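# Open the locker door fully without slamming it

## Task

Swing the locker's door open to its full travel and make sure it stays open by itself; opening it violently counts as failure, as does the robot toppling or finishing tilted. Once done, release the door and back the robot away from it.

## Robot and tools

Robot: a Hello Robot Stretch 4, about 1.6 m tall, with an omni-wheel base (rim within 0.23 m of the base origin), a lift on a mast, one arm that telescopes forward, a three-joint wrist and a two-finger gripper. Cameras: head_camera, head_left_camera, head_right_camera (fisheye) and wrist_camera.

Frames: the base frame sits on the floor under the base centre, x forward, y left, z up. hand_pose, a point between the open fingertips, is reported in this frame and may be slightly off. The odometry frame is the base frame as it was when the scene began; base_odometry counts wheel turns only, so slipping shows up as travel. Heading is positive to the left, within -3.142 to 3.142.

execute_actions: argument "actions" is a list holding one action or nothing (empty just reports state and images). Optional "cameras" lists which images to return (names above, or "all"; omitted or null means all; [] means none). An action may contain:
- "base": exactly one relative move, measured from the base's last reported position: translate_m (metres, forward positive, -2 to 2), strafe_m (metres, left positive, -2 to 2) or rotate_rad (radians, counter-clockwise positive, -3.2 to 3.2). These are offsets, not poses.
- "joints": absolute targets keyed by name, one number each: lift_m 0 to 1.2 m; arm_m 0 to 0.55 m extension; wrist_yaw_rad -1.134 to 4.276 (0 straight ahead, positive left, 3.14 tucked back, above 3.4 the arm may obstruct); wrist_pitch_rad -1.117 to 4.259 (0 level, 1.57 pointing down); wrist_roll_rad -1.117 to 4.259 (0 fingers level, positive turns clockwise as seen from behind); gripper_m -0.038 to 0.141 m fingertip gap (negative means fingers squeeze each other). Targets past a range are clipped and flagged; other bad values or unknown keys reject the whole call with no motion.
- "pace": "slow", "default", "fast" or "max" (base up to 0.1/0.3/0.4/0.6 m/s and 1/2/3/4 rad/s; slower when the lift is above 0.2 m).
- "contact_limits": {"arm_m": value from 0 (gentlest) to 0.75 (firmest)}, default 0.5, decides how hard the arm may push before halting.
- or, by itself, {"end_of_arm": "enable_torque"} to re-power wrist or gripper motors that shut off.
All motions in one action start together. Anything not mentioned may still be driving toward an earlier target. No action runs longer than 15 s. When one call reports a stop, the remaining tool calls of that reply are skipped.

wait: "seconds" 0 to 10; commands nothing, returns state and images.
zoom_image: "camera" plus "region" [x0, y0, x1, y1] in pixels of that camera's latest full image, top-left origin, no bigger than 504 by 504.
finished_scene: "scene" (1 or 2) ends that scene permanently and reports success; the next scene's task comes back in its result. The door must stay open after the robot lets go.

Result lines: base_status and joint_status give how each motion ended: "done"; "off_target" (rests elsewhere, may still push); "contact_stop_at_<key>" (hit something; the part holds or goes slack); "limit_stop_at_<name>" such as own_body or tilt; "time_out"; "torque_fault" (wrist motor went limp; send enable_torque). on_its_own lists uncommanded behaviour; "held at" is the held target, not the actual position. lidar_m gives 12 distances in 30-degree sectors, first straight ahead, then counter-clockwise (4th left, 7th behind, 10th right); "-" means nothing seen or closer than 0.25 m. wrist_depth_mm is a 7x7 grid of depths in mm (100 to 2000, "-" unknown). turned_by_wheels vs turned_by_imu differing by over about 0.1 rad hints at a collision or slip. base_tilt is in degrees (forward and right positive, up to about 1.5 degrees fixed bias). motor_effort is percent of maximum, positive toward larger joint values, bracketed number is the peak during the action; wheel efforts positive mean turning right.

Tips: to unfold at the start, send lift_m 0.4 with wrist_yaw_rad 0 in one action. Gripping needs gripper_m below the handle width; its reading does not prove a hold. Raise the lift if fingertips jam on a surface. Tilting the gripper up while rolled can trigger own_body stops.

Avoid: flinging the door (swing it at a gentle pace), hard or sustained pushes that can tip the robot (worse with the gripper high or a high contact limit), leaning over 6 degrees (parts go slack), driving over low obstacles, and wrist torque faults. Finish by releasing the door and retreating.

Each tool is called after "Emit:" as name(argument=value, ...) on one line, values as JSON.

## Session

I'll start by looking at the current state and images.

Emit:
execute_actions(actions=[])

Scene clock: 0.00 s.
base_odometry: x=+0.000 y=+0.000 heading=+0.000 (m, m, rad; odometry frame)
turned_by_wheels: +0.000 (rad since the last result)
turned_by_imu: +0.000 (rad since the last result)
base_tilt: forward=+0.8 right=+0.6 (deg)
lidar_m: 1.40 1.26 1.28 1.59 2.58 2.57 2.71 2.16 2.48 2.37 1.34 1.37
base_status: not commanded
joint_positions: lift_m=+0.150 arm_m=+0.000 wrist_yaw_rad=+3.218 wrist_pitch_rad=+0.021 wrist_roll_rad=-0.017 gripper_m=+0.057
joint_status: not commanded
motor_effort: lift_m=+18 arm_m=+0 wrist_yaw_rad=+0 wrist_pitch_rad=-5 wrist_roll_rad=-3 gripper_m=-5 wheel_0=+0 wheel_1=+0 wheel_2=+0 (%)
hand_pose: x=-0.1232 y=+0.0650 z=+0.3224 quat_wxyz=(-0.038, -0.010, -0.009, +0.999) (m; base frame)
wrist_depth_mm: - 137 - - - - - / - 123 136 - - - - / - 110 137 - - - - / - 121 160 - - - - / 138 152 - - 1921 1661 1464 / 205 1366 201 1160 199 976 917 / 200 878 831 108 768 676 676
pictures: head_camera, head_left_camera, head_right_camera, wrist_camera
Images, in order (width x height): head_camera 420x560, head_left_camera 420x672, head_right_camera 420x672, wrist_camera 616x392.

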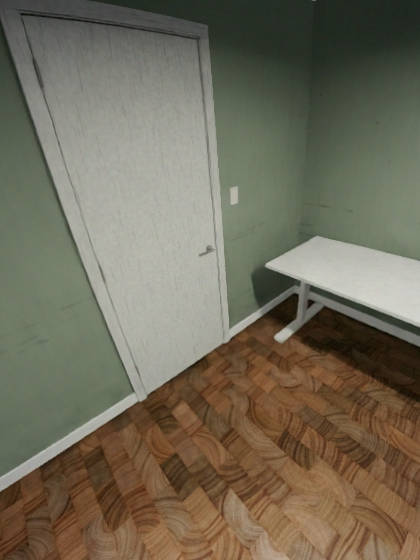

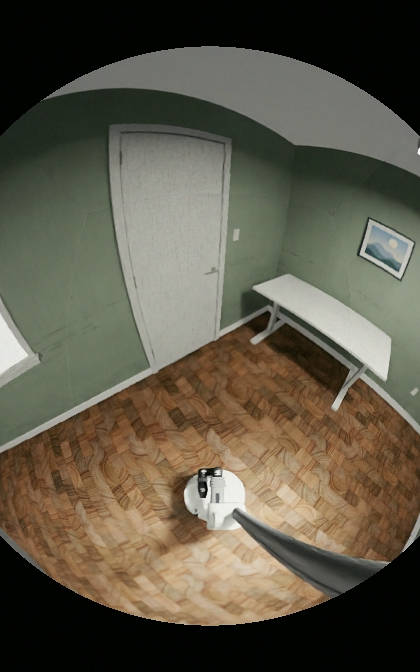

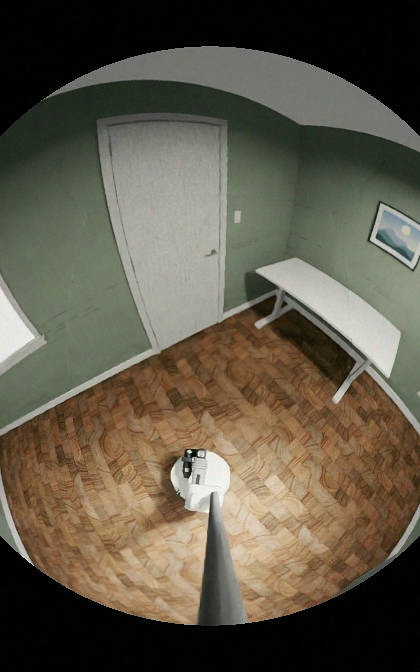

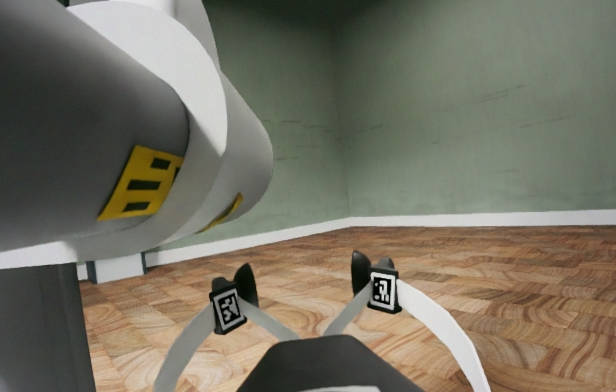

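Emit:
execute_actions(actions=[{"base": {"rotate_rad": -2.55}, "joints": {"lift_m": 0.4, "wrist_yaw_rad": 0}, "pace": "fast"}])

Scene clock: 11.70 s.
base_odometry: x=+0.000 y=+0.000 heading=-2.550 (m, m, rad; odometry frame)
turned_by_wheels: -2.550 (rad since the last result)
turned_by_imu: -2.540 (rad since the last result)
base_tilt: forward=+1.0 right=+0.8 (deg)
lidar_m: 2.15 2.48 2.30 1.33 1.37 1.37 1.27 1.29 1.63 2.59 2.62 2.66
base_status: done
joint_positions: lift_m=+0.400 arm_m=+0.000 wrist_yaw_rad=+0.000 wrist_pitch_rad=+0.021 wrist_roll_rad=-0.017 gripper_m=+0.057
joint_status: all done
motor_effort: lift_m=+21(25) arm_m=+0(0) wrist_yaw_rad=-1(4) wrist_pitch_rad=-5(7) wrist_roll_rad=+0(4) gripper_m=-4(2) wheel_0=+0(6) wheel_1=+0(9) wheel_2=-1(7) (%)
hand_pose: x=+0.4595 y=-0.0873 z=+0.5717 quat_wxyz=(+1.000, -0.008, +0.011, +0.000) (m; base frame)
wrist_depth_mm: - - - - - - - / - - - 1921 - - - / - - - 1921 - - - / - - - 1921 - - - / - - - 1921 - - - / 1921 - 201 1863 199 1576 1464 / 1537 1430 1336 108 1255 1098 1078
pictures: head_camera, head_left_camera, head_right_camera, wrist_camera
camera_calibration (this result's frames):
wrist_camera: T_world_to_cam=[[-0.0432201, -0.994408, -0.0963563, -0.0101278], [-0.0481696, 0.0984084, -0.99398, 0.64816], [0.997904, -0.0383185, -0.0521535, -0.196758], [0, 0, 0, 1]] pos_world=[0.227129, -0.0813951, 0.63302]
Images, in order (width x height): head_camera 420x560, head_left_camera 420x672, head_right_camera 420x672, wrist_camera 616x392.

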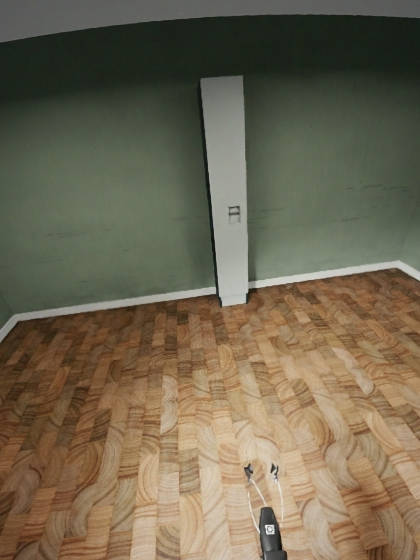

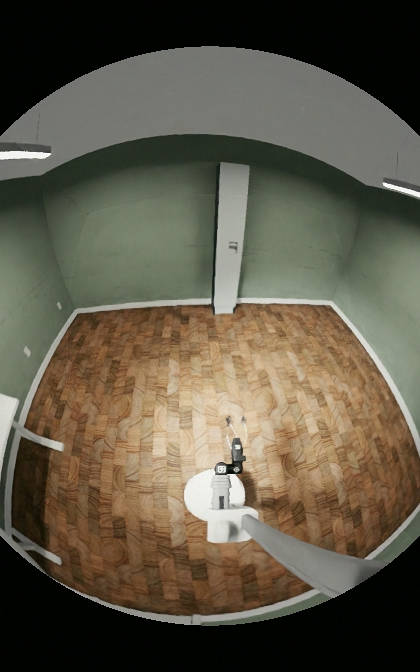

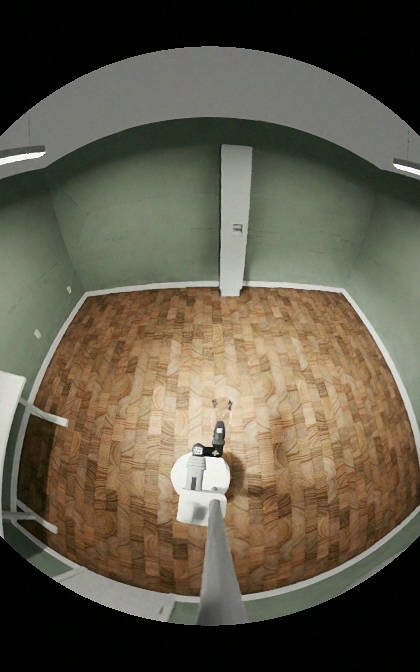

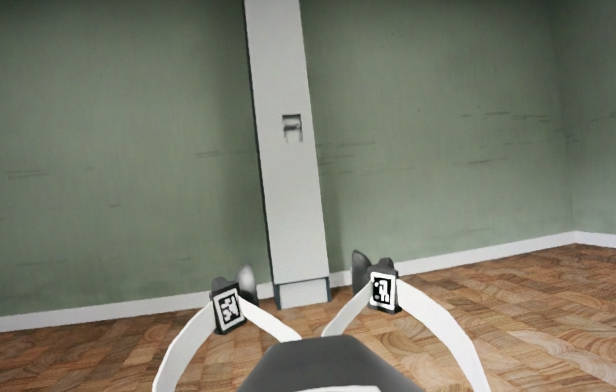

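The locker is directly ahead. Let me zoom in on the handle.

Emit:
zoom_image(camera="head_camera", region=[190, 170, 270, 320])

Emit:
zoom_image(camera="wrist_camera", region=[240, 90, 340, 170])

Region (190, 170, 270, 320) of head_camera's 420x560 image, scaled by 3.360, with more detail than that image has; it fills the left 269 columns of this view, and the rest is white.

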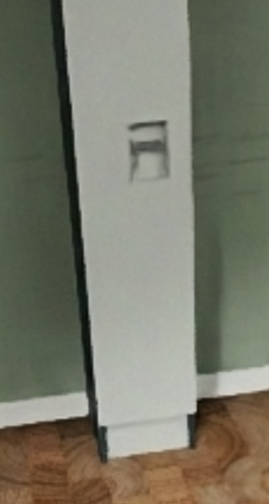

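Region (240, 90, 340, 170) of wrist_camera's 616x392 image, scaled by 5.040; it fills the top 403 rows of this view, and the rest is white.

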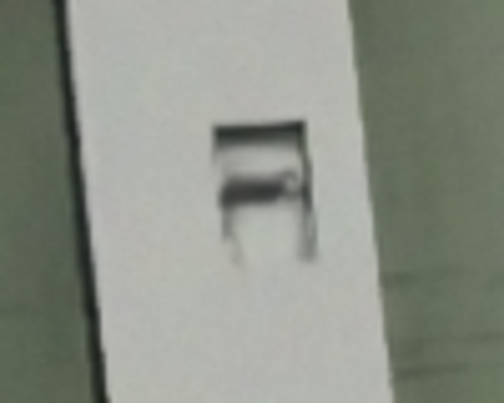

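Emit:
execute_actions(actions=[{"base": {"translate_m": 1.35}, "joints": {"lift_m": 0.72}, "pace": "max"}])

Scene clock: 74.40 s.
base_odometry: x=-1.120 y=-0.753 heading=-2.550 (m, m, rad; odometry frame)
turned_by_wheels: +0.000 (rad since the last result)
turned_by_imu: -0.004 (rad since the last result)
base_tilt: forward=+0.9 right=+0.8 (deg)
lidar_m: 0.78 1.09 1.38 2.28 1.78 1.95 2.62 2.68 2.63 2.43 1.81 0.86
base_status: done
joint_positions: lift_m=+0.720 arm_m=+0.000 wrist_yaw_rad=+0.000 wrist_pitch_rad=+0.021 wrist_roll_rad=-0.017 gripper_m=+0.057
joint_status: all done
motor_effort: lift_m=+20(25) arm_m=-1(0) wrist_yaw_rad=+0(0) wrist_pitch_rad=-7(7) wrist_roll_rad=+0(1) gripper_m=-3(3) wheel_0=-2(6) wheel_1=-2(8) wheel_2=+0(13) (%)
hand_pose: x=+0.4595 y=-0.0874 z=+0.8918 quat_wxyz=(+1.000, -0.008, +0.011, +0.000) (m; base frame)
wrist_depth_mm: 798 831 574 591 960 1008 1042 / 798 831 574 585 960 991 1042 / 798 831 574 597 946 1008 1042 / 798 820 574 621 946 1008 1060 / 798 820 574 585 615 991 1042 / 798 831 200 585 199 991 1042 / 798 820 574 108 946 991 1042
pictures: head_camera, head_left_camera, head_right_camera, wrist_camera
camera_calibration (this result's frames):
wrist_camera: T_world_to_cam=[[-0.0434094, -0.9944, -0.0963591, 0.0207496], [-0.0480896, 0.098418, -0.993983, 0.966311], [0.997899, -0.0385143, -0.0520926, -0.180118], [0, 0, 0, 1]] pos_world=[0.22711, -0.0814061, 0.953112]
Images, in order (width x height): head_camera 420x560, head_left_camera 420x672, head_right_camera 420x672, wrist_camera 616x392.

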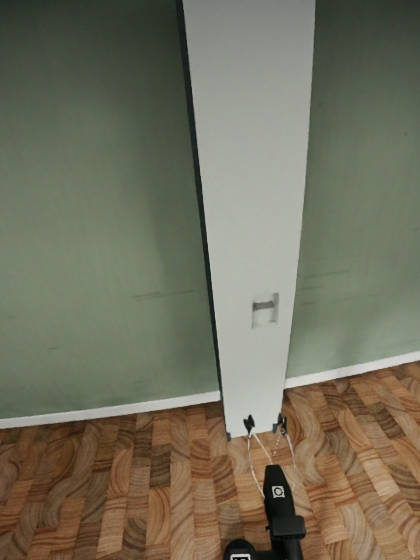

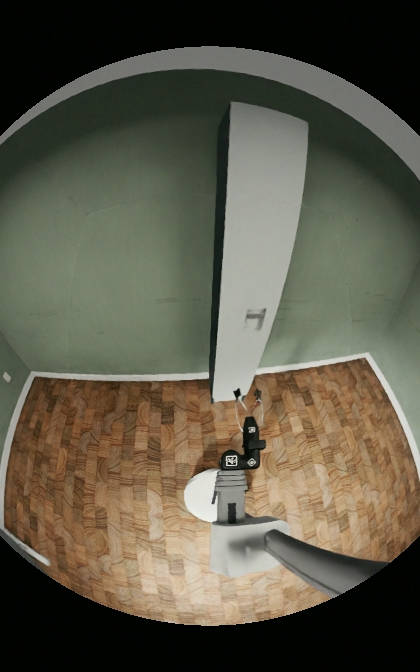

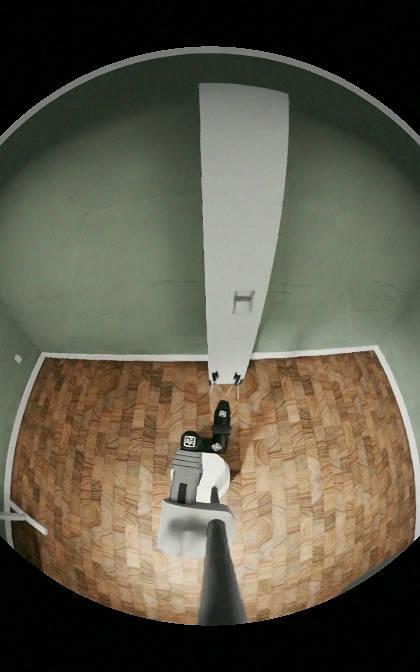

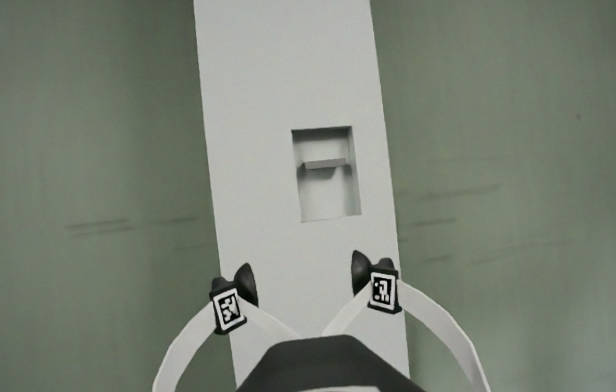

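Emit:
zoom_image(camera="wrist_camera", region=[260, 100, 400, 240])

Emit:
zoom_image(camera="head_camera", region=[200, 260, 320, 360])

Region (260, 100, 400, 240) of wrist_camera's 616x392 image, scaled by 3.600.

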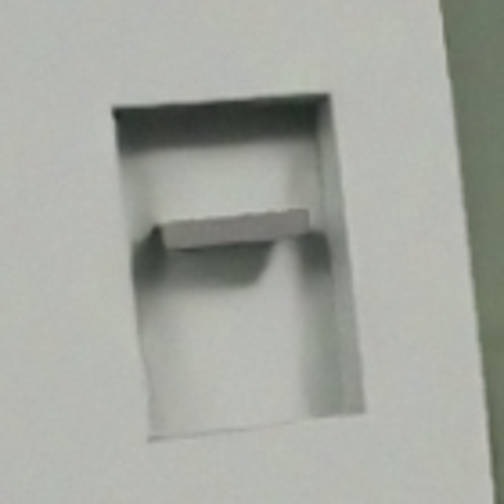

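Region (200, 260, 320, 360) of head_camera's 420x560 image, scaled by 4.200, with more detail than that image has.

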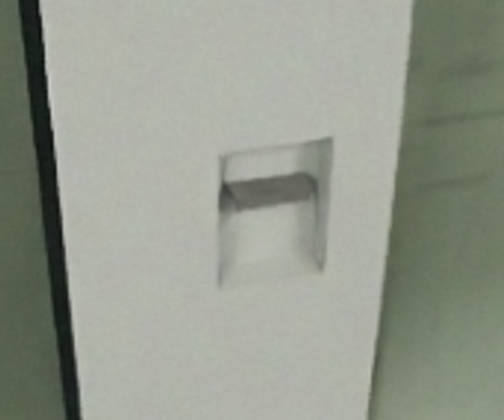

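Emit:
execute_actions(actions=[{"base": {"strafe_m": -0.06}, "joints": {"lift_m": 0.81, "wrist_roll_rad": 1.57, "gripper_m": 0.05, "arm_m": 0.2}, "pace": "fast"}], cameras=["head_camera", "wrist_camera", "head_right_camera"])

Scene clock: 139.00 s.
base_odometry: x=-1.154 y=-0.703 heading=-2.550 (m, m, rad; odometry frame)
turned_by_wheels: +0.000 (rad since the last result)
turned_by_imu: -0.002 (rad since the last result)
base_tilt: forward=+0.8 right=+0.9 (deg)
lidar_m: 0.78 1.11 1.43 2.30 1.82 2.06 2.63 2.63 2.57 2.36 1.82 1.21
base_status: done
joint_positions: lift_m=+0.810 arm_m=+0.199 wrist_yaw_rad=+0.000 wrist_pitch_rad=+0.021 wrist_roll_rad=+1.570 gripper_m=+0.050
joint_status: all done
motor_effort: lift_m=+22(24) arm_m=+6(7) wrist_yaw_rad=-1(2) wrist_pitch_rad=-5(5) wrist_roll_rad=+2(6) gripper_m=-3(2) wheel_0=-2(9) wheel_1=+0(11) wheel_2=+1(1) (%)
hand_pose: x=+0.6583 y=-0.0874 z=+0.9817 quat_wxyz=(+0.708, +0.707, +0.008, -0.007) (m; base frame)
wrist_depth_mm: 750 759 759 768 778 788 788 / 732 741 741 750 759 768 768 / 723 723 732 741 418 421 424 / 397 399 407 413 407 413 415 / 387 392 394 427 402 402 404 / 379 382 211 389 200 394 397 / 373 375 377 108 384 387 389
pictures: head_camera, head_right_camera, wrist_camera
camera_calibration (this result's frames):
wrist_camera: T_world_to_cam=[[-0.0624533, 0.112517, -0.991685, 1.02627], [-0.0247268, 0.993145, 0.11424, 0.0400143], [0.997742, 0.0316558, -0.059243, -0.360492], [0, 0, 0, 1]] pos_world=[0.424762, -0.143802, 0.991812]
Images, in order (width x height): head_camera 420x560, head_right_camera 420x672, wrist_camera 616x392.

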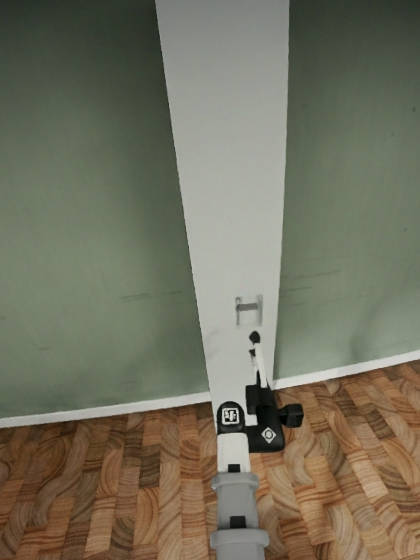

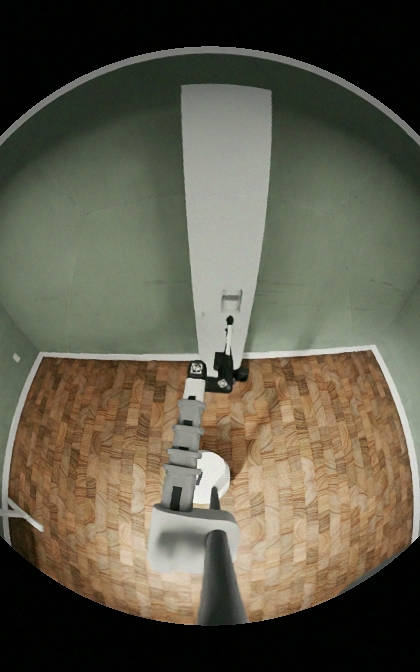

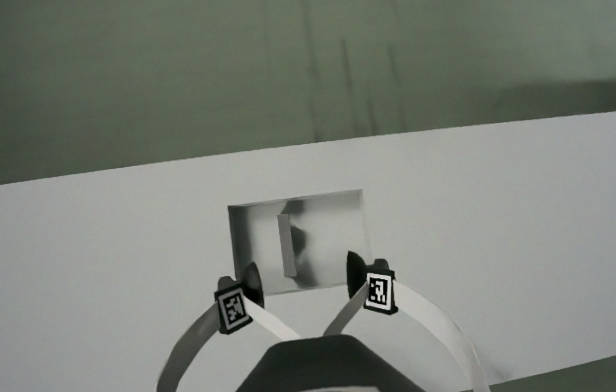

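Emit:
zoom_image(camera="wrist_camera", region=[200, 170, 420, 350])

Region (200, 170, 420, 350) of wrist_camera's 616x392 image, scaled by 2.291; it fills the top 412 rows of this view, and the rest is white.

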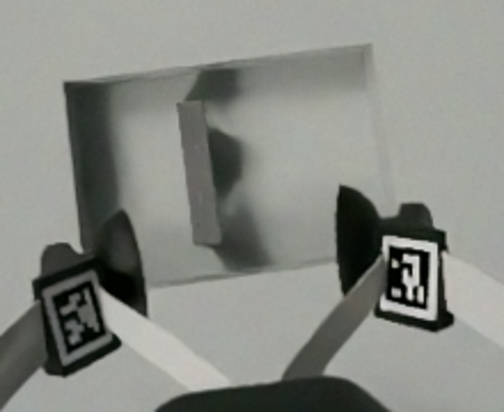

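Emit:
execute_actions(actions=[{"joints": {"lift_m": 0.82, "gripper_m": 0.04, "arm_m": 0.31}}], cameras=["head_camera", "wrist_camera"])

Scene clock: 178.77 s.
base_odometry: x=-1.154 y=-0.703 heading=-2.550 (m, m, rad; odometry frame)
turned_by_wheels: +0.000 (rad since the last result)
turned_by_imu: -0.002 (rad since the last result)
base_tilt: forward=+0.8 right=+0.9 (deg)
lidar_m: 0.77 1.11 1.41 2.34 1.83 2.03 2.64 2.68 2.61 2.38 1.84 1.20
base_status: not commanded
joint_positions: lift_m=+0.820 arm_m=+0.309 wrist_yaw_rad=+0.000 wrist_pitch_rad=+0.021 wrist_roll_rad=+1.570 gripper_m=+0.040
joint_status: all done
motor_effort: lift_m=+22(24) arm_m=+6(7) wrist_yaw_rad=+0(0) wrist_pitch_rad=-5(5) wrist_roll_rad=-1(0) gripper_m=-2(3) wheel_0=-2(2) wheel_1=+0(0) wheel_2=+1(1) (%)
hand_pose: x=+0.7682 y=-0.0874 z=+0.9917 quat_wxyz=(+0.707, +0.707, +0.008, -0.007) (m; base frame)
wrist_depth_mm: 640 640 647 654 661 668 668 / 621 627 634 634 647 654 654 / 615 615 301 301 306 309 309 / 290 291 296 300 300 301 303 / 283 285 290 320 301 294 296 / 278 279 214 287 196 289 290 / 272 273 276 108 281 282 285
pictures: head_camera, wrist_camera
camera_calibration (this result's frames):
wrist_camera: T_world_to_cam=[[-0.0625003, 0.112602, -0.991673, 1.04307], [-0.0246294, 0.993139, 0.11432, 0.0414645], [0.997741, 0.0315693, -0.0592982, -0.469576], [0, 0, 0, 1]] pos_world=[0.534729, -0.143807, 1.0018]
Images, in order (width x height): head_camera 420x560, wrist_camera 616x392.

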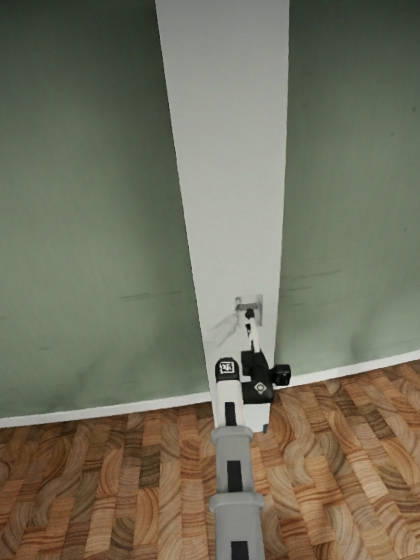

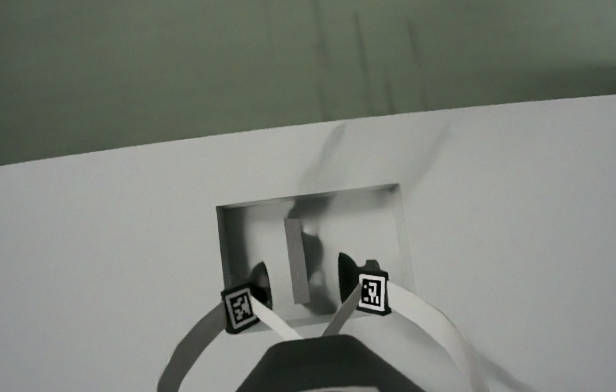

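Emit:
zoom_image(camera="wrist_camera", region=[200, 170, 420, 350])

Region (200, 170, 420, 350) of wrist_camera's 616x392 image, scaled by 2.291; it fills the top 412 rows of this view, and the rest is white.

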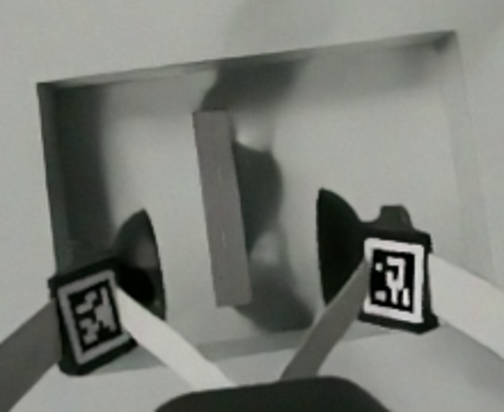

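Emit:
execute_actions(actions=[{"joints": {"arm_m": 0.382}, "contact_limits": {"arm_m": 0.2}}], cameras=["head_camera", "wrist_camera"])

Scene clock: 198.93 s.
base_odometry: x=-1.154 y=-0.703 heading=-2.550 (m, m, rad; odometry frame)
turned_by_wheels: +0.000 (rad since the last result)
turned_by_imu: -0.002 (rad since the last result)
base_tilt: forward=+0.9 right=+0.8 (deg)
lidar_m: 0.78 1.12 1.43 2.33 1.86 2.03 2.63 2.66 2.58 2.36 1.82 1.21
base_status: not commanded
joint_positions: lift_m=+0.820 arm_m=+0.381 wrist_yaw_rad=+0.000 wrist_pitch_rad=+0.021 wrist_roll_rad=+1.570 gripper_m=+0.040
joint_status: all done
motor_effort: lift_m=+22(22) arm_m=+6(6) wrist_yaw_rad=+1(1) wrist_pitch_rad=-6(6) wrist_roll_rad=-1(0) gripper_m=-4(4) wheel_0=-2(2) wheel_1=+0(0) wheel_2=+1(1) (%)
contact_limits: arm_m 0.2
hand_pose: x=+0.8402 y=-0.0874 z=+0.9917 quat_wxyz=(+0.707, +0.707, +0.008, -0.007) (m; base frame)
wrist_depth_mm: 564 569 574 580 585 591 597 / 554 559 564 569 569 574 241 / 224 226 229 230 232 234 236 / 220 221 224 241 253 229 230 / 215 216 248 251 253 224 224 / 210 212 211 219 196 219 220 / 207 208 211 108 213 214 216
pictures: head_camera, wrist_camera
camera_calibration (this result's frames):
wrist_camera: T_world_to_cam=[[-0.0624963, 0.112606, -0.991672, 1.04757], [-0.0246228, 0.993138, 0.114324, 0.0432301], [0.997741, 0.0315626, -0.0592948, -0.541418], [0, 0, 0, 1]] pos_world=[0.606729, -0.143807, 1.0018]
Images, in order (width x height): head_camera 420x560, wrist_camera 616x392.

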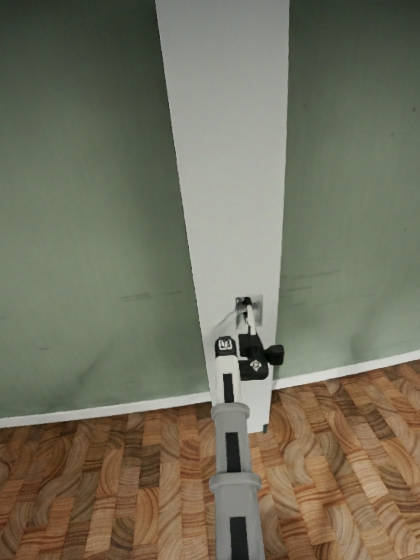

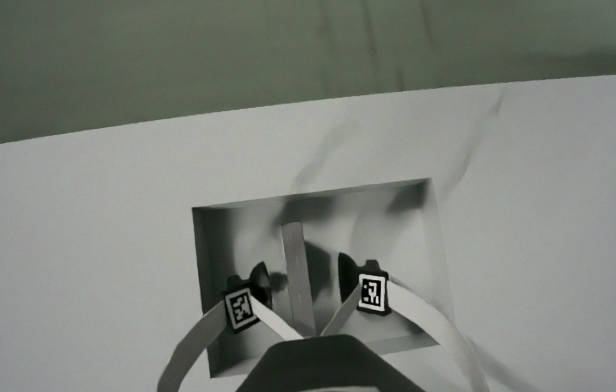

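Emit:
execute_actions(actions=[{"joints": {"arm_m": 0.394, "gripper_m": 0.022}, "contact_limits": {"arm_m": 0.1}, "pace": "slow"}], cameras=["wrist_camera"])

Scene clock: 206.27 s.
base_odometry: x=-1.154 y=-0.703 heading=-2.550 (m, m, rad; odometry frame)
turned_by_wheels: +0.000 (rad since the last result)
turned_by_imu: -0.002 (rad since the last result)
base_tilt: forward=+0.9 right=+0.8 (deg)
lidar_m: 0.79 1.10 1.41 2.32 1.83 2.03 2.61 2.68 2.60 2.36 1.82 1.21
base_status: not commanded
joint_positions: lift_m=+0.820 arm_m=+0.389 wrist_yaw_rad=-0.005 wrist_pitch_rad=+0.021 wrist_roll_rad=+1.570 gripper_m=+0.022
joint_status: arm_m contact_stop (moved +0.008 of +0.013); the others done
on_its_own: arm_m is slack since a contact_stop (your +0.394 is given up); wrist_yaw_rad is at rest, and its effort (+16) is outside its rest range (-13 to +13)
motor_effort: lift_m=+22(22) arm_m=+0(13) wrist_yaw_rad=+16(16) wrist_pitch_rad=-4(6) wrist_roll_rad=+2(1) gripper_m=-9(10) wheel_0=+3(2) wheel_1=+1(1) wheel_2=-6(6) (%)
contact_limits: arm_m 0.1
hand_pose: x=+0.8474 y=-0.0890 z=+0.9918 quat_wxyz=(+0.707, +0.707, +0.005, -0.009) (m; base frame)
wrist_depth_mm: 559 564 569 574 574 585 591 / 549 554 554 559 569 569 236 / 219 221 223 224 226 228 229 / 214 216 219 223 249 223 224 / 210 211 243 245 248 218 219 / 205 206 192 213 194 213 213 / 201 202 215 108 211 208 210
pictures: wrist_camera
camera_calibration (this result's frames):
wrist_camera: T_world_to_cam=[[-0.0613861, 0.112962, -0.991701, 1.04745], [-0.0192091, 0.993257, 0.114329, 0.0403851], [0.997929, 0.0260679, -0.0588022, -0.549634], [0, 0, 0, 1]] pos_world=[0.613571, -0.144108, 1.00182]
Images, in order (width x height): wrist_camera 616x392.

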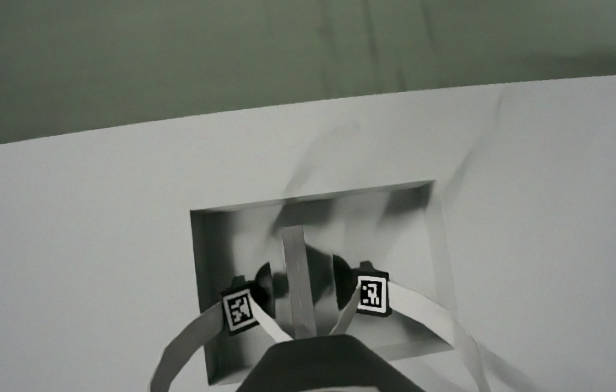

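Emit:
execute_actions(actions=[{"joints": {"arm_m": 0.383, "gripper_m": -0.015}, "pace": "slow"}], cameras=["wrist_camera"])

Scene clock: 211.87 s.
base_odometry: x=-1.154 y=-0.703 heading=-2.550 (m, m, rad; odometry frame)
turned_by_wheels: +0.000 (rad since the last result)
turned_by_imu: -0.002 (rad since the last result)
base_tilt: forward=+0.9 right=+0.9 (deg)
lidar_m: 0.77 1.06 1.42 2.32 1.84 2.05 2.60 2.66 2.57 2.37 1.81 1.18
base_status: not commanded
joint_positions: lift_m=+0.820 arm_m=+0.384 wrist_yaw_rad=+0.004 wrist_pitch_rad=+0.019 wrist_roll_rad=+1.570 gripper_m=-0.014
joint_status: all done
motor_effort: lift_m=+22(22) arm_m=-7(7) wrist_yaw_rad=-12(16) wrist_pitch_rad=+2(5) wrist_roll_rad=+0(1) gripper_m=-23(21) wheel_0=-3(4) wheel_1=-2(2) wheel_2=+4(6) (%)
hand_pose: x=+0.8439 y=-0.0862 z=+0.9925 quat_wxyz=(+0.707, +0.707, +0.008, -0.005) (m; base frame)
wrist_depth_mm: 559 564 564 574 574 580 585 / 554 554 559 559 564 232 234 / 219 220 223 224 225 228 228 / 214 216 220 242 251 222 224 / 211 212 243 245 248 218 218 / 206 208 190 213 187 213 214 / 203 203 208 108 209 208 211
pictures: wrist_camera
camera_calibration (this result's frames):
wrist_camera: T_world_to_cam=[[-0.0604542, 0.112372, -0.991826, 1.04682], [-0.0290489, 0.993024, 0.114278, 0.0458118], [0.997748, 0.0357201, -0.0567682, -0.547261], [0, 0, 0, 1]] pos_world=[0.610645, -0.143577, 1.00196]
Images, in order (width x height): wrist_camera 616x392.

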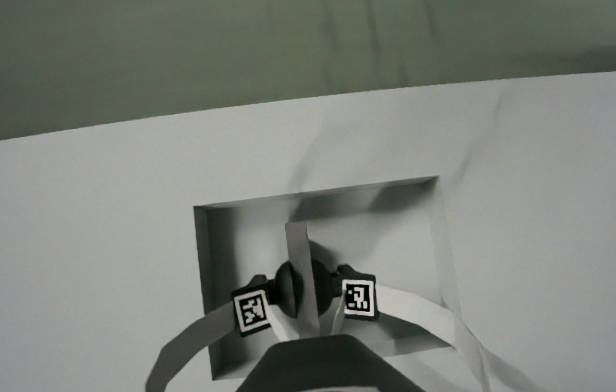

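Emit:
execute_actions(actions=[{"joints": {"lift_m": 0.842, "arm_m": 0.388}, "pace": "slow"}], cameras=["wrist_camera"])

Scene clock: 219.27 s.
base_odometry: x=-1.154 y=-0.703 heading=-2.550 (m, m, rad; odometry frame)
turned_by_wheels: +0.000 (rad since the last result)
turned_by_imu: -0.002 (rad since the last result)
base_tilt: forward=+0.9 right=+0.9 (deg)
lidar_m: 0.76 1.12 1.41 2.33 1.86 2.02 2.64 2.65 2.56 2.37 1.85 1.22
base_status: not commanded
joint_positions: lift_m=+0.841 arm_m=+0.387 wrist_yaw_rad=+0.001 wrist_pitch_rad=+0.033 wrist_roll_rad=+1.570 gripper_m=-0.014
joint_status: all done
on_its_own: wrist_pitch_rad is at rest, and its effort (-39) is outside its rest range (-23 to +23)
motor_effort: lift_m=+27(24) arm_m=+5(7) wrist_yaw_rad=-2(12) wrist_pitch_rad=-39(42) wrist_roll_rad=+1(3) gripper_m=-20(23) wheel_0=-3(4) wheel_1=-2(2) wheel_2=+3(4) (%)
hand_pose: x=+0.8465 y=-0.0871 z=+1.0100 quat_wxyz=(+0.707, +0.707, +0.012, -0.011) (m; base frame)
wrist_depth_mm: 549 559 569 569 580 591 597 / 539 549 549 559 564 235 238 / 214 216 220 222 225 229 232 / 210 212 216 238 251 224 227 / 206 208 229 243 248 220 221 / 201 204 204 210 187 215 216 / 198 200 202 108 210 210 212
pictures: wrist_camera
camera_calibration (this result's frames):
wrist_camera: T_world_to_cam=[[-0.0740991, 0.112539, -0.990881, 1.07508], [-0.0243856, 0.993111, 0.114616, 0.0404801], [0.996953, 0.0326561, -0.0708442, -0.534127], [0, 0, 0, 1]] pos_world=[0.613149, -0.143747, 1.0228]
Images, in order (width x height): wrist_camera 616x392.

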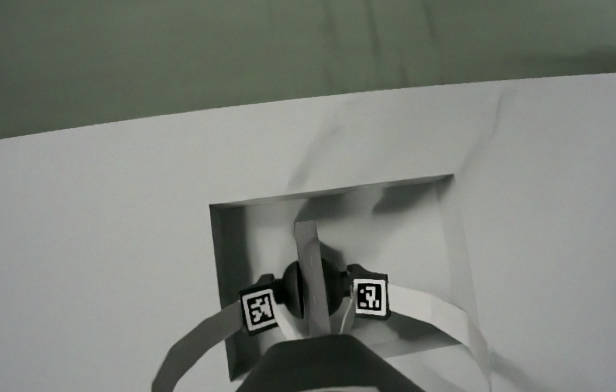

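Emit:
execute_actions(actions=[{"joints": {"lift_m": 0.855}, "pace": "slow"}], cameras=["wrist_camera"])

Scene clock: 226.63 s.
base_odometry: x=-1.154 y=-0.703 heading=-2.550 (m, m, rad; odometry frame)
turned_by_wheels: +0.000 (rad since the last result)
turned_by_imu: -0.001 (rad since the last result)
base_tilt: forward=+1.0 right=+0.7 (deg)
lidar_m: 0.75 1.10 1.43 2.33 1.83 2.05 2.61 2.68 2.59 2.36 1.79 1.22
base_status: not commanded
joint_positions: lift_m=+0.854 arm_m=+0.387 wrist_yaw_rad=+0.000 wrist_pitch_rad=+0.033 wrist_roll_rad=+1.570 gripper_m=-0.014
joint_status: all done
on_its_own: wrist_pitch_rad is at rest, and its effort (-39) is outside its rest range (-23 to +23)
motor_effort: lift_m=+27(27) arm_m=+5(5) wrist_yaw_rad=+0(3) wrist_pitch_rad=-39(40) wrist_roll_rad=+1(0) gripper_m=-18(21) wheel_0=-3(4) wheel_1=-2(2) wheel_2=+2(3) (%)
hand_pose: x=+0.8464 y=-0.0874 z=+1.0230 quat_wxyz=(+0.707, +0.707, +0.012, -0.012) (m; base frame)
wrist_depth_mm: 554 559 564 574 585 597 597 / 539 549 554 564 569 231 234 / 211 214 216 220 223 225 229 / 207 210 213 237 249 223 224 / 203 206 209 241 246 223 219 / 199 202 203 209 189 214 215 / 196 198 200 108 208 208 211
pictures: wrist_camera
camera_calibration (this result's frames):
wrist_camera: T_world_to_cam=[[-0.0739923, 0.112627, -0.990878, 1.08788], [-0.0231956, 0.993139, 0.114617, 0.038328], [0.996989, 0.0314648, -0.0708722, -0.533204], [0, 0, 0, 1]] pos_world=[0.612983, -0.143813, 1.03577]
Images, in order (width x height): wrist_camera 616x392.

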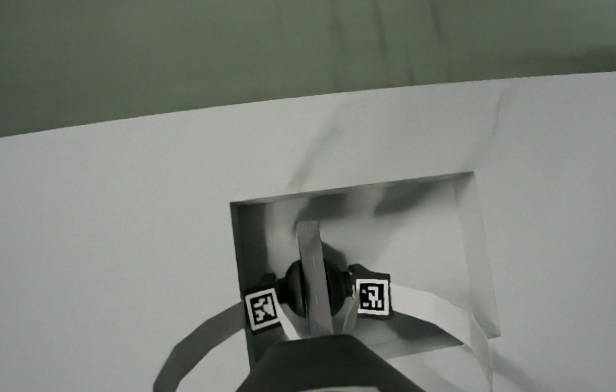

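Emit:
execute_actions(actions=[{"joints": {"arm_m": 0.335}, "pace": "slow", "contact_limits": {"arm_m": 0.3}}], cameras=["wrist_camera", "head_camera"])

Scene clock: 238.57 s.
base_odometry: x=-1.154 y=-0.703 heading=-2.550 (m, m, rad; odometry frame)
turned_by_wheels: +0.000 (rad since the last result)
turned_by_imu: -0.002 (rad since the last result)
base_tilt: forward=+1.0 right=+0.8 (deg)
lidar_m: 0.73 1.11 1.43 2.35 1.86 2.03 2.62 2.67 2.59 2.35 1.82 0.76
base_status: not commanded
joint_positions: lift_m=+0.854 arm_m=+0.336 wrist_yaw_rad=+0.001 wrist_pitch_rad=+0.033 wrist_roll_rad=+1.570 gripper_m=-0.014
joint_status: all done
on_its_own: wrist_pitch_rad is at rest, and its effort (-41) is outside its rest range (-23 to +23)
motor_effort: lift_m=+27(27) arm_m=-7(8) wrist_yaw_rad=-1(5) wrist_pitch_rad=-41(39) wrist_roll_rad=-1(0) gripper_m=-17(19) wheel_0=-2(2) wheel_1=-2(2) wheel_2=+2(2) (%)
contact_limits: arm_m 0.3
hand_pose: x=+0.7955 y=-0.0872 z=+1.0228 quat_wxyz=(+0.707, +0.707, +0.012, -0.011) (m; base frame)
wrist_depth_mm: 597 615 615 627 640 647 654 / 591 597 603 609 196 199 202 / 183 186 190 195 198 203 206 / 187 190 195 200 236 212 212 / 191 195 200 234 242 223 218 / 196 200 202 210 186 223 225 / 200 205 209 108 222 226 232
pictures: head_camera, wrist_camera
camera_calibration (this result's frames):
wrist_camera: T_world_to_cam=[[-0.0744953, 0.112984, -0.9908, 1.08432], [-0.0238287, 0.993076, 0.115035, 0.0370317], [0.996937, 0.032179, -0.0712872, -0.48199], [0, 0, 0, 1]] pos_world=[0.562173, -0.143776, 1.03573]
Images, in order (width x height): head_camera 420x560, wrist_camera 616x392.

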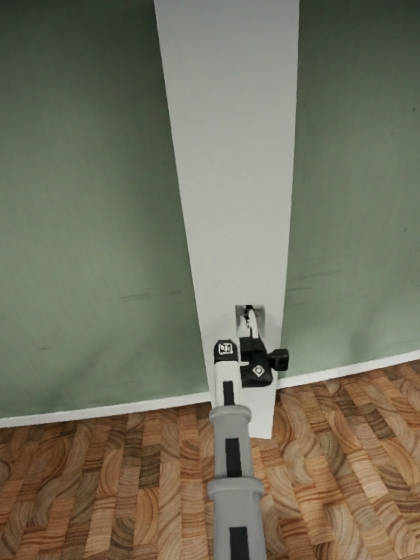

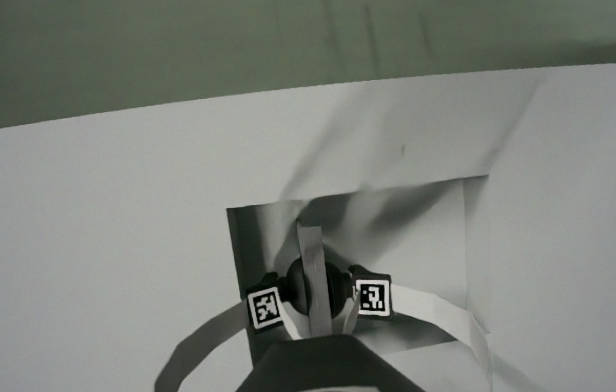

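Emit:
execute_actions(actions=[{"base": {"strafe_m": 0.04}, "joints": {"arm_m": 0.25, "lift_m": 0.84}, "contact_limits": {"arm_m": 0.3}}], cameras=["wrist_camera", "head_camera"])

Scene clock: 294.40 s.
base_odometry: x=-1.132 y=-0.737 heading=-2.550 (m, m, rad; odometry frame)
turned_by_wheels: +0.000 (rad since the last result)
turned_by_imu: -0.001 (rad since the last result)
base_tilt: forward=+0.9 right=+0.8 (deg)
lidar_m: 0.61 1.09 1.40 2.30 1.79 2.01 2.60 2.66 2.61 2.41 1.80 0.59
base_status: done
joint_positions: lift_m=+0.840 arm_m=+0.251 wrist_yaw_rad=+0.003 wrist_pitch_rad=+0.030 wrist_roll_rad=+1.570 gripper_m=-0.014
joint_status: all done
on_its_own: wrist_pitch_rad is at rest, and its effort (-31) is outside its rest range (-23 to +23)
motor_effort: lift_m=+15(25) arm_m=-7(9) wrist_yaw_rad=-7(42) wrist_pitch_rad=-31(40) wrist_roll_rad=+0(1) gripper_m=-18(20) wheel_0=+3(15) wheel_1=-1(3) wheel_2=+2(6) (%)
contact_limits: arm_m 0.3
hand_pose: x=+0.7107 y=-0.0866 z=+1.0098 quat_wxyz=(+0.707, +0.707, +0.011, -0.010) (m; base frame)
wrist_depth_mm: 683 691 699 707 715 723 732 / 676 676 691 691 699 149 715 / 133 133 135 138 143 149 153 / 138 143 149 156 162 170 179 / 157 163 177 216 236 213 209 / 183 190 186 212 189 239 257 / 212 219 232 108 266 294 325
pictures: head_camera, wrist_camera
camera_calibration (this result's frames):
wrist_camera: T_world_to_cam=[[-0.0712223, 0.112624, -0.991082, 1.06297], [-0.0262693, 0.993049, 0.114735, 0.0379599], [0.997114, 0.0342068, -0.0677687, -0.401931], [0, 0, 0, 1]] pos_world=[0.477476, -0.143663, 1.02189]
Images, in order (width x height): head_camera 420x560, wrist_camera 616x392.

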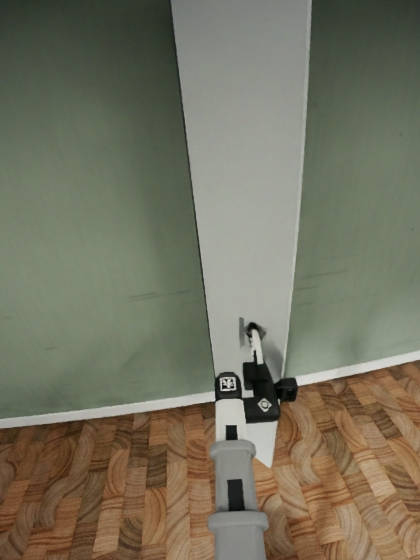

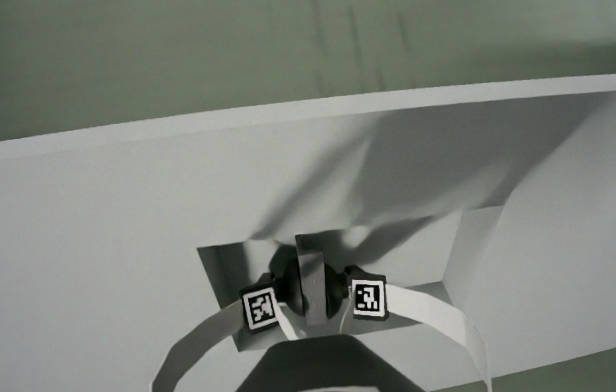

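Emit:
execute_actions(actions=[{"joints": {"lift_m": 0.822, "gripper_m": 0.04}}], cameras=["wrist_camera"])

Scene clock: 338.70 s.
base_odometry: x=-1.132 y=-0.737 heading=-2.550 (m, m, rad; odometry frame)
turned_by_wheels: +0.000 (rad since the last result)
turned_by_imu: -0.002 (rad since the last result)
base_tilt: forward=+0.9 right=+0.8 (deg)
lidar_m: 0.64 1.10 1.41 2.30 1.79 1.98 2.64 2.65 2.64 2.40 1.80 0.60
base_status: not commanded
joint_positions: lift_m=+0.822 arm_m=+0.251 wrist_yaw_rad=+0.000 wrist_pitch_rad=+0.022 wrist_roll_rad=+1.570 gripper_m=+0.040
joint_status: all done
motor_effort: lift_m=+12(17) arm_m=-6(7) wrist_yaw_rad=+1(8) wrist_pitch_rad=-7(31) wrist_roll_rad=+1(1) gripper_m=-3(19) wheel_0=+2(4) wheel_1=+0(0) wheel_2=+1(2) (%)
hand_pose: x=+0.7104 y=-0.0874 z=+0.9944 quat_wxyz=(+0.707, +0.707, +0.008, -0.008) (m; base frame)
wrist_depth_mm: 699 699 707 707 715 723 732 / 683 683 691 691 157 153 158 / 145 146 149 153 158 163 167 / 154 160 165 171 178 185 191 / 174 179 224 229 244 214 220 / 199 206 200 243 196 245 263 / 226 235 243 108 271 293 319
pictures: wrist_camera
camera_calibration (this result's frames):
wrist_camera: T_world_to_cam=[[-0.0628481, 0.112818, -0.991626, 1.04236], [-0.0244842, 0.993117, 0.11454, 0.0394348], [0.997723, 0.0314778, -0.0596533, -0.411324], [0, 0, 0, 1]] pos_world=[0.476864, -0.143814, 1.00458]
Images, in order (width x height): wrist_camera 616x392.

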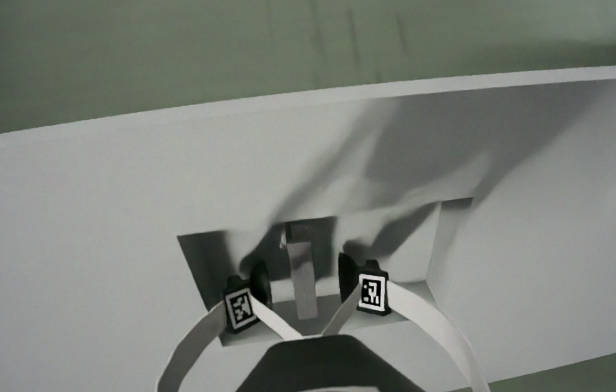

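Emit:
execute_actions(actions=[{"joints": {"arm_m": 0.12}, "pace": "fast"}], cameras=["wrist_camera", "head_camera"])

Scene clock: 345.83 s.
base_odometry: x=-1.132 y=-0.737 heading=-2.550 (m, m, rad; odometry frame)
turned_by_wheels: +0.000 (rad since the last result)
turned_by_imu: -0.002 (rad since the last result)
base_tilt: forward=+0.9 right=+0.8 (deg)
lidar_m: 0.61 1.09 1.44 2.29 1.81 2.01 2.63 2.65 2.62 2.40 1.82 0.63
base_status: not commanded
joint_positions: lift_m=+0.822 arm_m=+0.121 wrist_yaw_rad=+0.000 wrist_pitch_rad=+0.021 wrist_roll_rad=+1.570 gripper_m=+0.040
joint_status: all done
motor_effort: lift_m=+12(12) arm_m=-6(7) wrist_yaw_rad=+1(0) wrist_pitch_rad=-5(7) wrist_roll_rad=-1(2) gripper_m=-2(3) wheel_0=+2(3) wheel_1=+0(0) wheel_2=+1(1) (%)
hand_pose: x=+0.5804 y=-0.0875 z=+0.9945 quat_wxyz=(+0.707, +0.707, +0.008, -0.008) (m; base frame)
wrist_depth_mm: 831 831 842 842 842 866 866 / 809 820 820 831 831 842 854 / 788 798 504 286 287 293 296 / 273 279 289 298 309 322 334 / 304 314 332 377 366 370 384 / 347 359 214 377 196 427 462 / 394 410 424 108 750 750 759
pictures: head_camera, wrist_camera
camera_calibration (this result's frames):
wrist_camera: T_world_to_cam=[[-0.0626627, 0.112833, -0.991636, 1.03415], [-0.0242727, 0.993123, 0.114536, 0.0361954], [0.99774, 0.0312468, -0.059493, -0.281835], [0, 0, 0, 1]] pos_world=[0.346879, -0.143826, 1.00459]
Images, in order (width x height): head_camera 420x560, wrist_camera 616x392.

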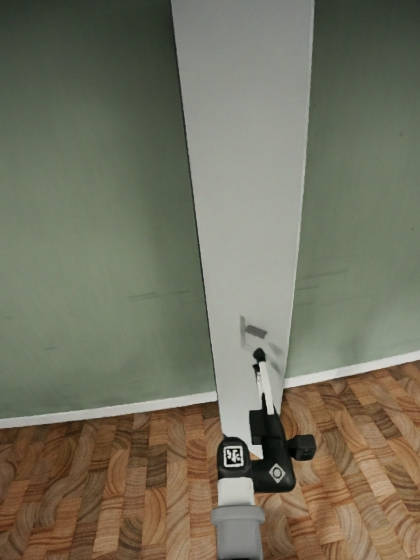

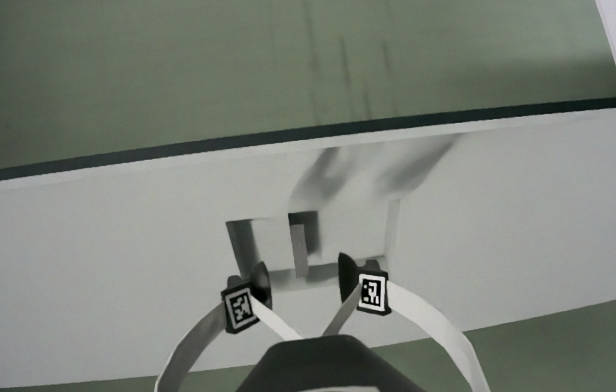

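Emit:
execute_actions(actions=[{"base": {"strafe_m": -0.13}, "joints": {"gripper_m": 0.0}, "pace": "fast"}], cameras=["wrist_camera", "head_camera"])

Scene clock: 353.07 s.
base_odometry: x=-1.204 y=-0.629 heading=-2.550 (m, m, rad; odometry frame)
turned_by_wheels: +0.000 (rad since the last result)
turned_by_imu: -0.002 (rad since the last result)
base_tilt: forward=+0.7 right=+0.9 (deg)
lidar_m: 0.62 1.13 1.43 2.42 1.91 2.18 2.62 2.66 2.48 2.26 1.82 1.22
base_status: done
joint_positions: lift_m=+0.822 arm_m=+0.121 wrist_yaw_rad=+0.000 wrist_pitch_rad=+0.021 wrist_roll_rad=+1.570 gripper_m=+0.000
joint_status: all done
motor_effort: lift_m=+12(12) arm_m=-6(6) wrist_yaw_rad=+0(1) wrist_pitch_rad=-6(6) wrist_roll_rad=+2(1) gripper_m=-5(5) wheel_0=-2(9) wheel_1=+0(12) wheel_2=+1(1) (%)
hand_pose: x=+0.5804 y=-0.0874 z=+0.9945 quat_wxyz=(+0.707, +0.707, +0.008, -0.008) (m; base frame)
wrist_depth_mm: 842 842 854 854 866 878 891 / 820 831 842 842 842 854 866 / 809 809 820 820 831 831 842 / 788 788 798 809 809 820 788 / 750 750 768 759 778 778 788 / 741 750 741 195 186 289 306 / 268 276 276 108 330 343 368
pictures: head_camera, wrist_camera
camera_calibration (this result's frames):
wrist_camera: T_world_to_cam=[[-0.062679, 0.112824, -0.991636, 1.03416], [-0.0244162, 0.993119, 0.114536, 0.036237], [0.997735, 0.031391, -0.059493, -0.281834], [0, 0, 0, 1]] pos_world=[0.3469, -0.143818, 1.00459]
Images, in order (width x height): head_camera 420x560, wrist_camera 616x392.

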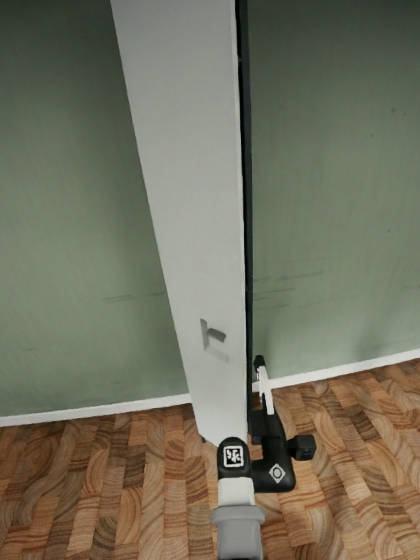

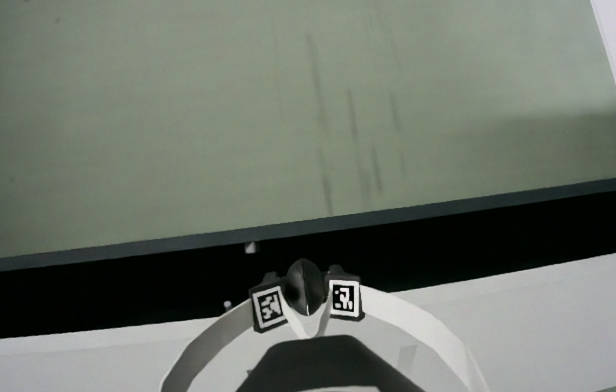

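Emit:
execute_actions(actions=[{"joints": {"arm_m": 0.23, "lift_m": 0.64}, "pace": "fast", "contact_limits": {"arm_m": 0.2}}], cameras=["wrist_camera", "head_camera"])

Scene clock: 363.97 s.
base_odometry: x=-1.204 y=-0.629 heading=-2.550 (m, m, rad; odometry frame)
turned_by_wheels: +0.000 (rad since the last result)
turned_by_imu: -0.002 (rad since the last result)
base_tilt: forward=+0.9 right=+0.7 (deg)
lidar_m: 0.59 1.12 1.43 2.43 1.92 2.17 2.62 2.65 2.50 2.25 1.86 1.22
base_status: not commanded
joint_positions: lift_m=+0.640 arm_m=+0.229 wrist_yaw_rad=+0.000 wrist_pitch_rad=+0.021 wrist_roll_rad=+1.570 gripper_m=+0.000
joint_status: all done
motor_effort: lift_m=+13(12) arm_m=+6(6) wrist_yaw_rad=-1(0) wrist_pitch_rad=-5(5) wrist_roll_rad=+1(1) gripper_m=-5(5) wheel_0=-2(2) wheel_1=+0(0) wheel_2=+1(1) (%)
contact_limits: arm_m 0.2
hand_pose: x=+0.6883 y=-0.0874 z=+0.8125 quat_wxyz=(+0.707, +0.707, +0.008, -0.007) (m; base frame)
wrist_depth_mm: 732 741 741 750 750 768 778 / 715 723 732 732 741 750 750 / 699 707 707 715 723 732 732 / 683 691 699 699 707 707 691 / 676 654 661 399 676 676 676 / 634 640 640 195 186 661 668 / 627 627 634 108 176 173 -
pictures: head_camera, wrist_camera
camera_calibration (this result's frames):
wrist_camera: T_world_to_cam=[[-0.0625601, 0.112805, -0.991646, 0.860381], [-0.0247296, 0.993112, 0.114532, 0.0598457], [0.997735, 0.0316881, -0.0593395, -0.400373], [0, 0, 0, 1]] pos_world=[0.454772, -0.143802, 0.822581]
Images, in order (width x height): head_camera 420x560, wrist_camera 616x392.

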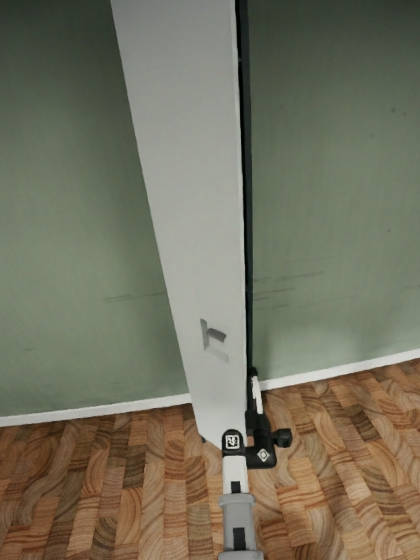

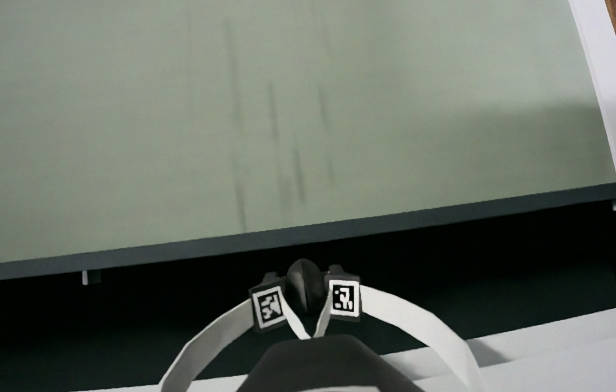

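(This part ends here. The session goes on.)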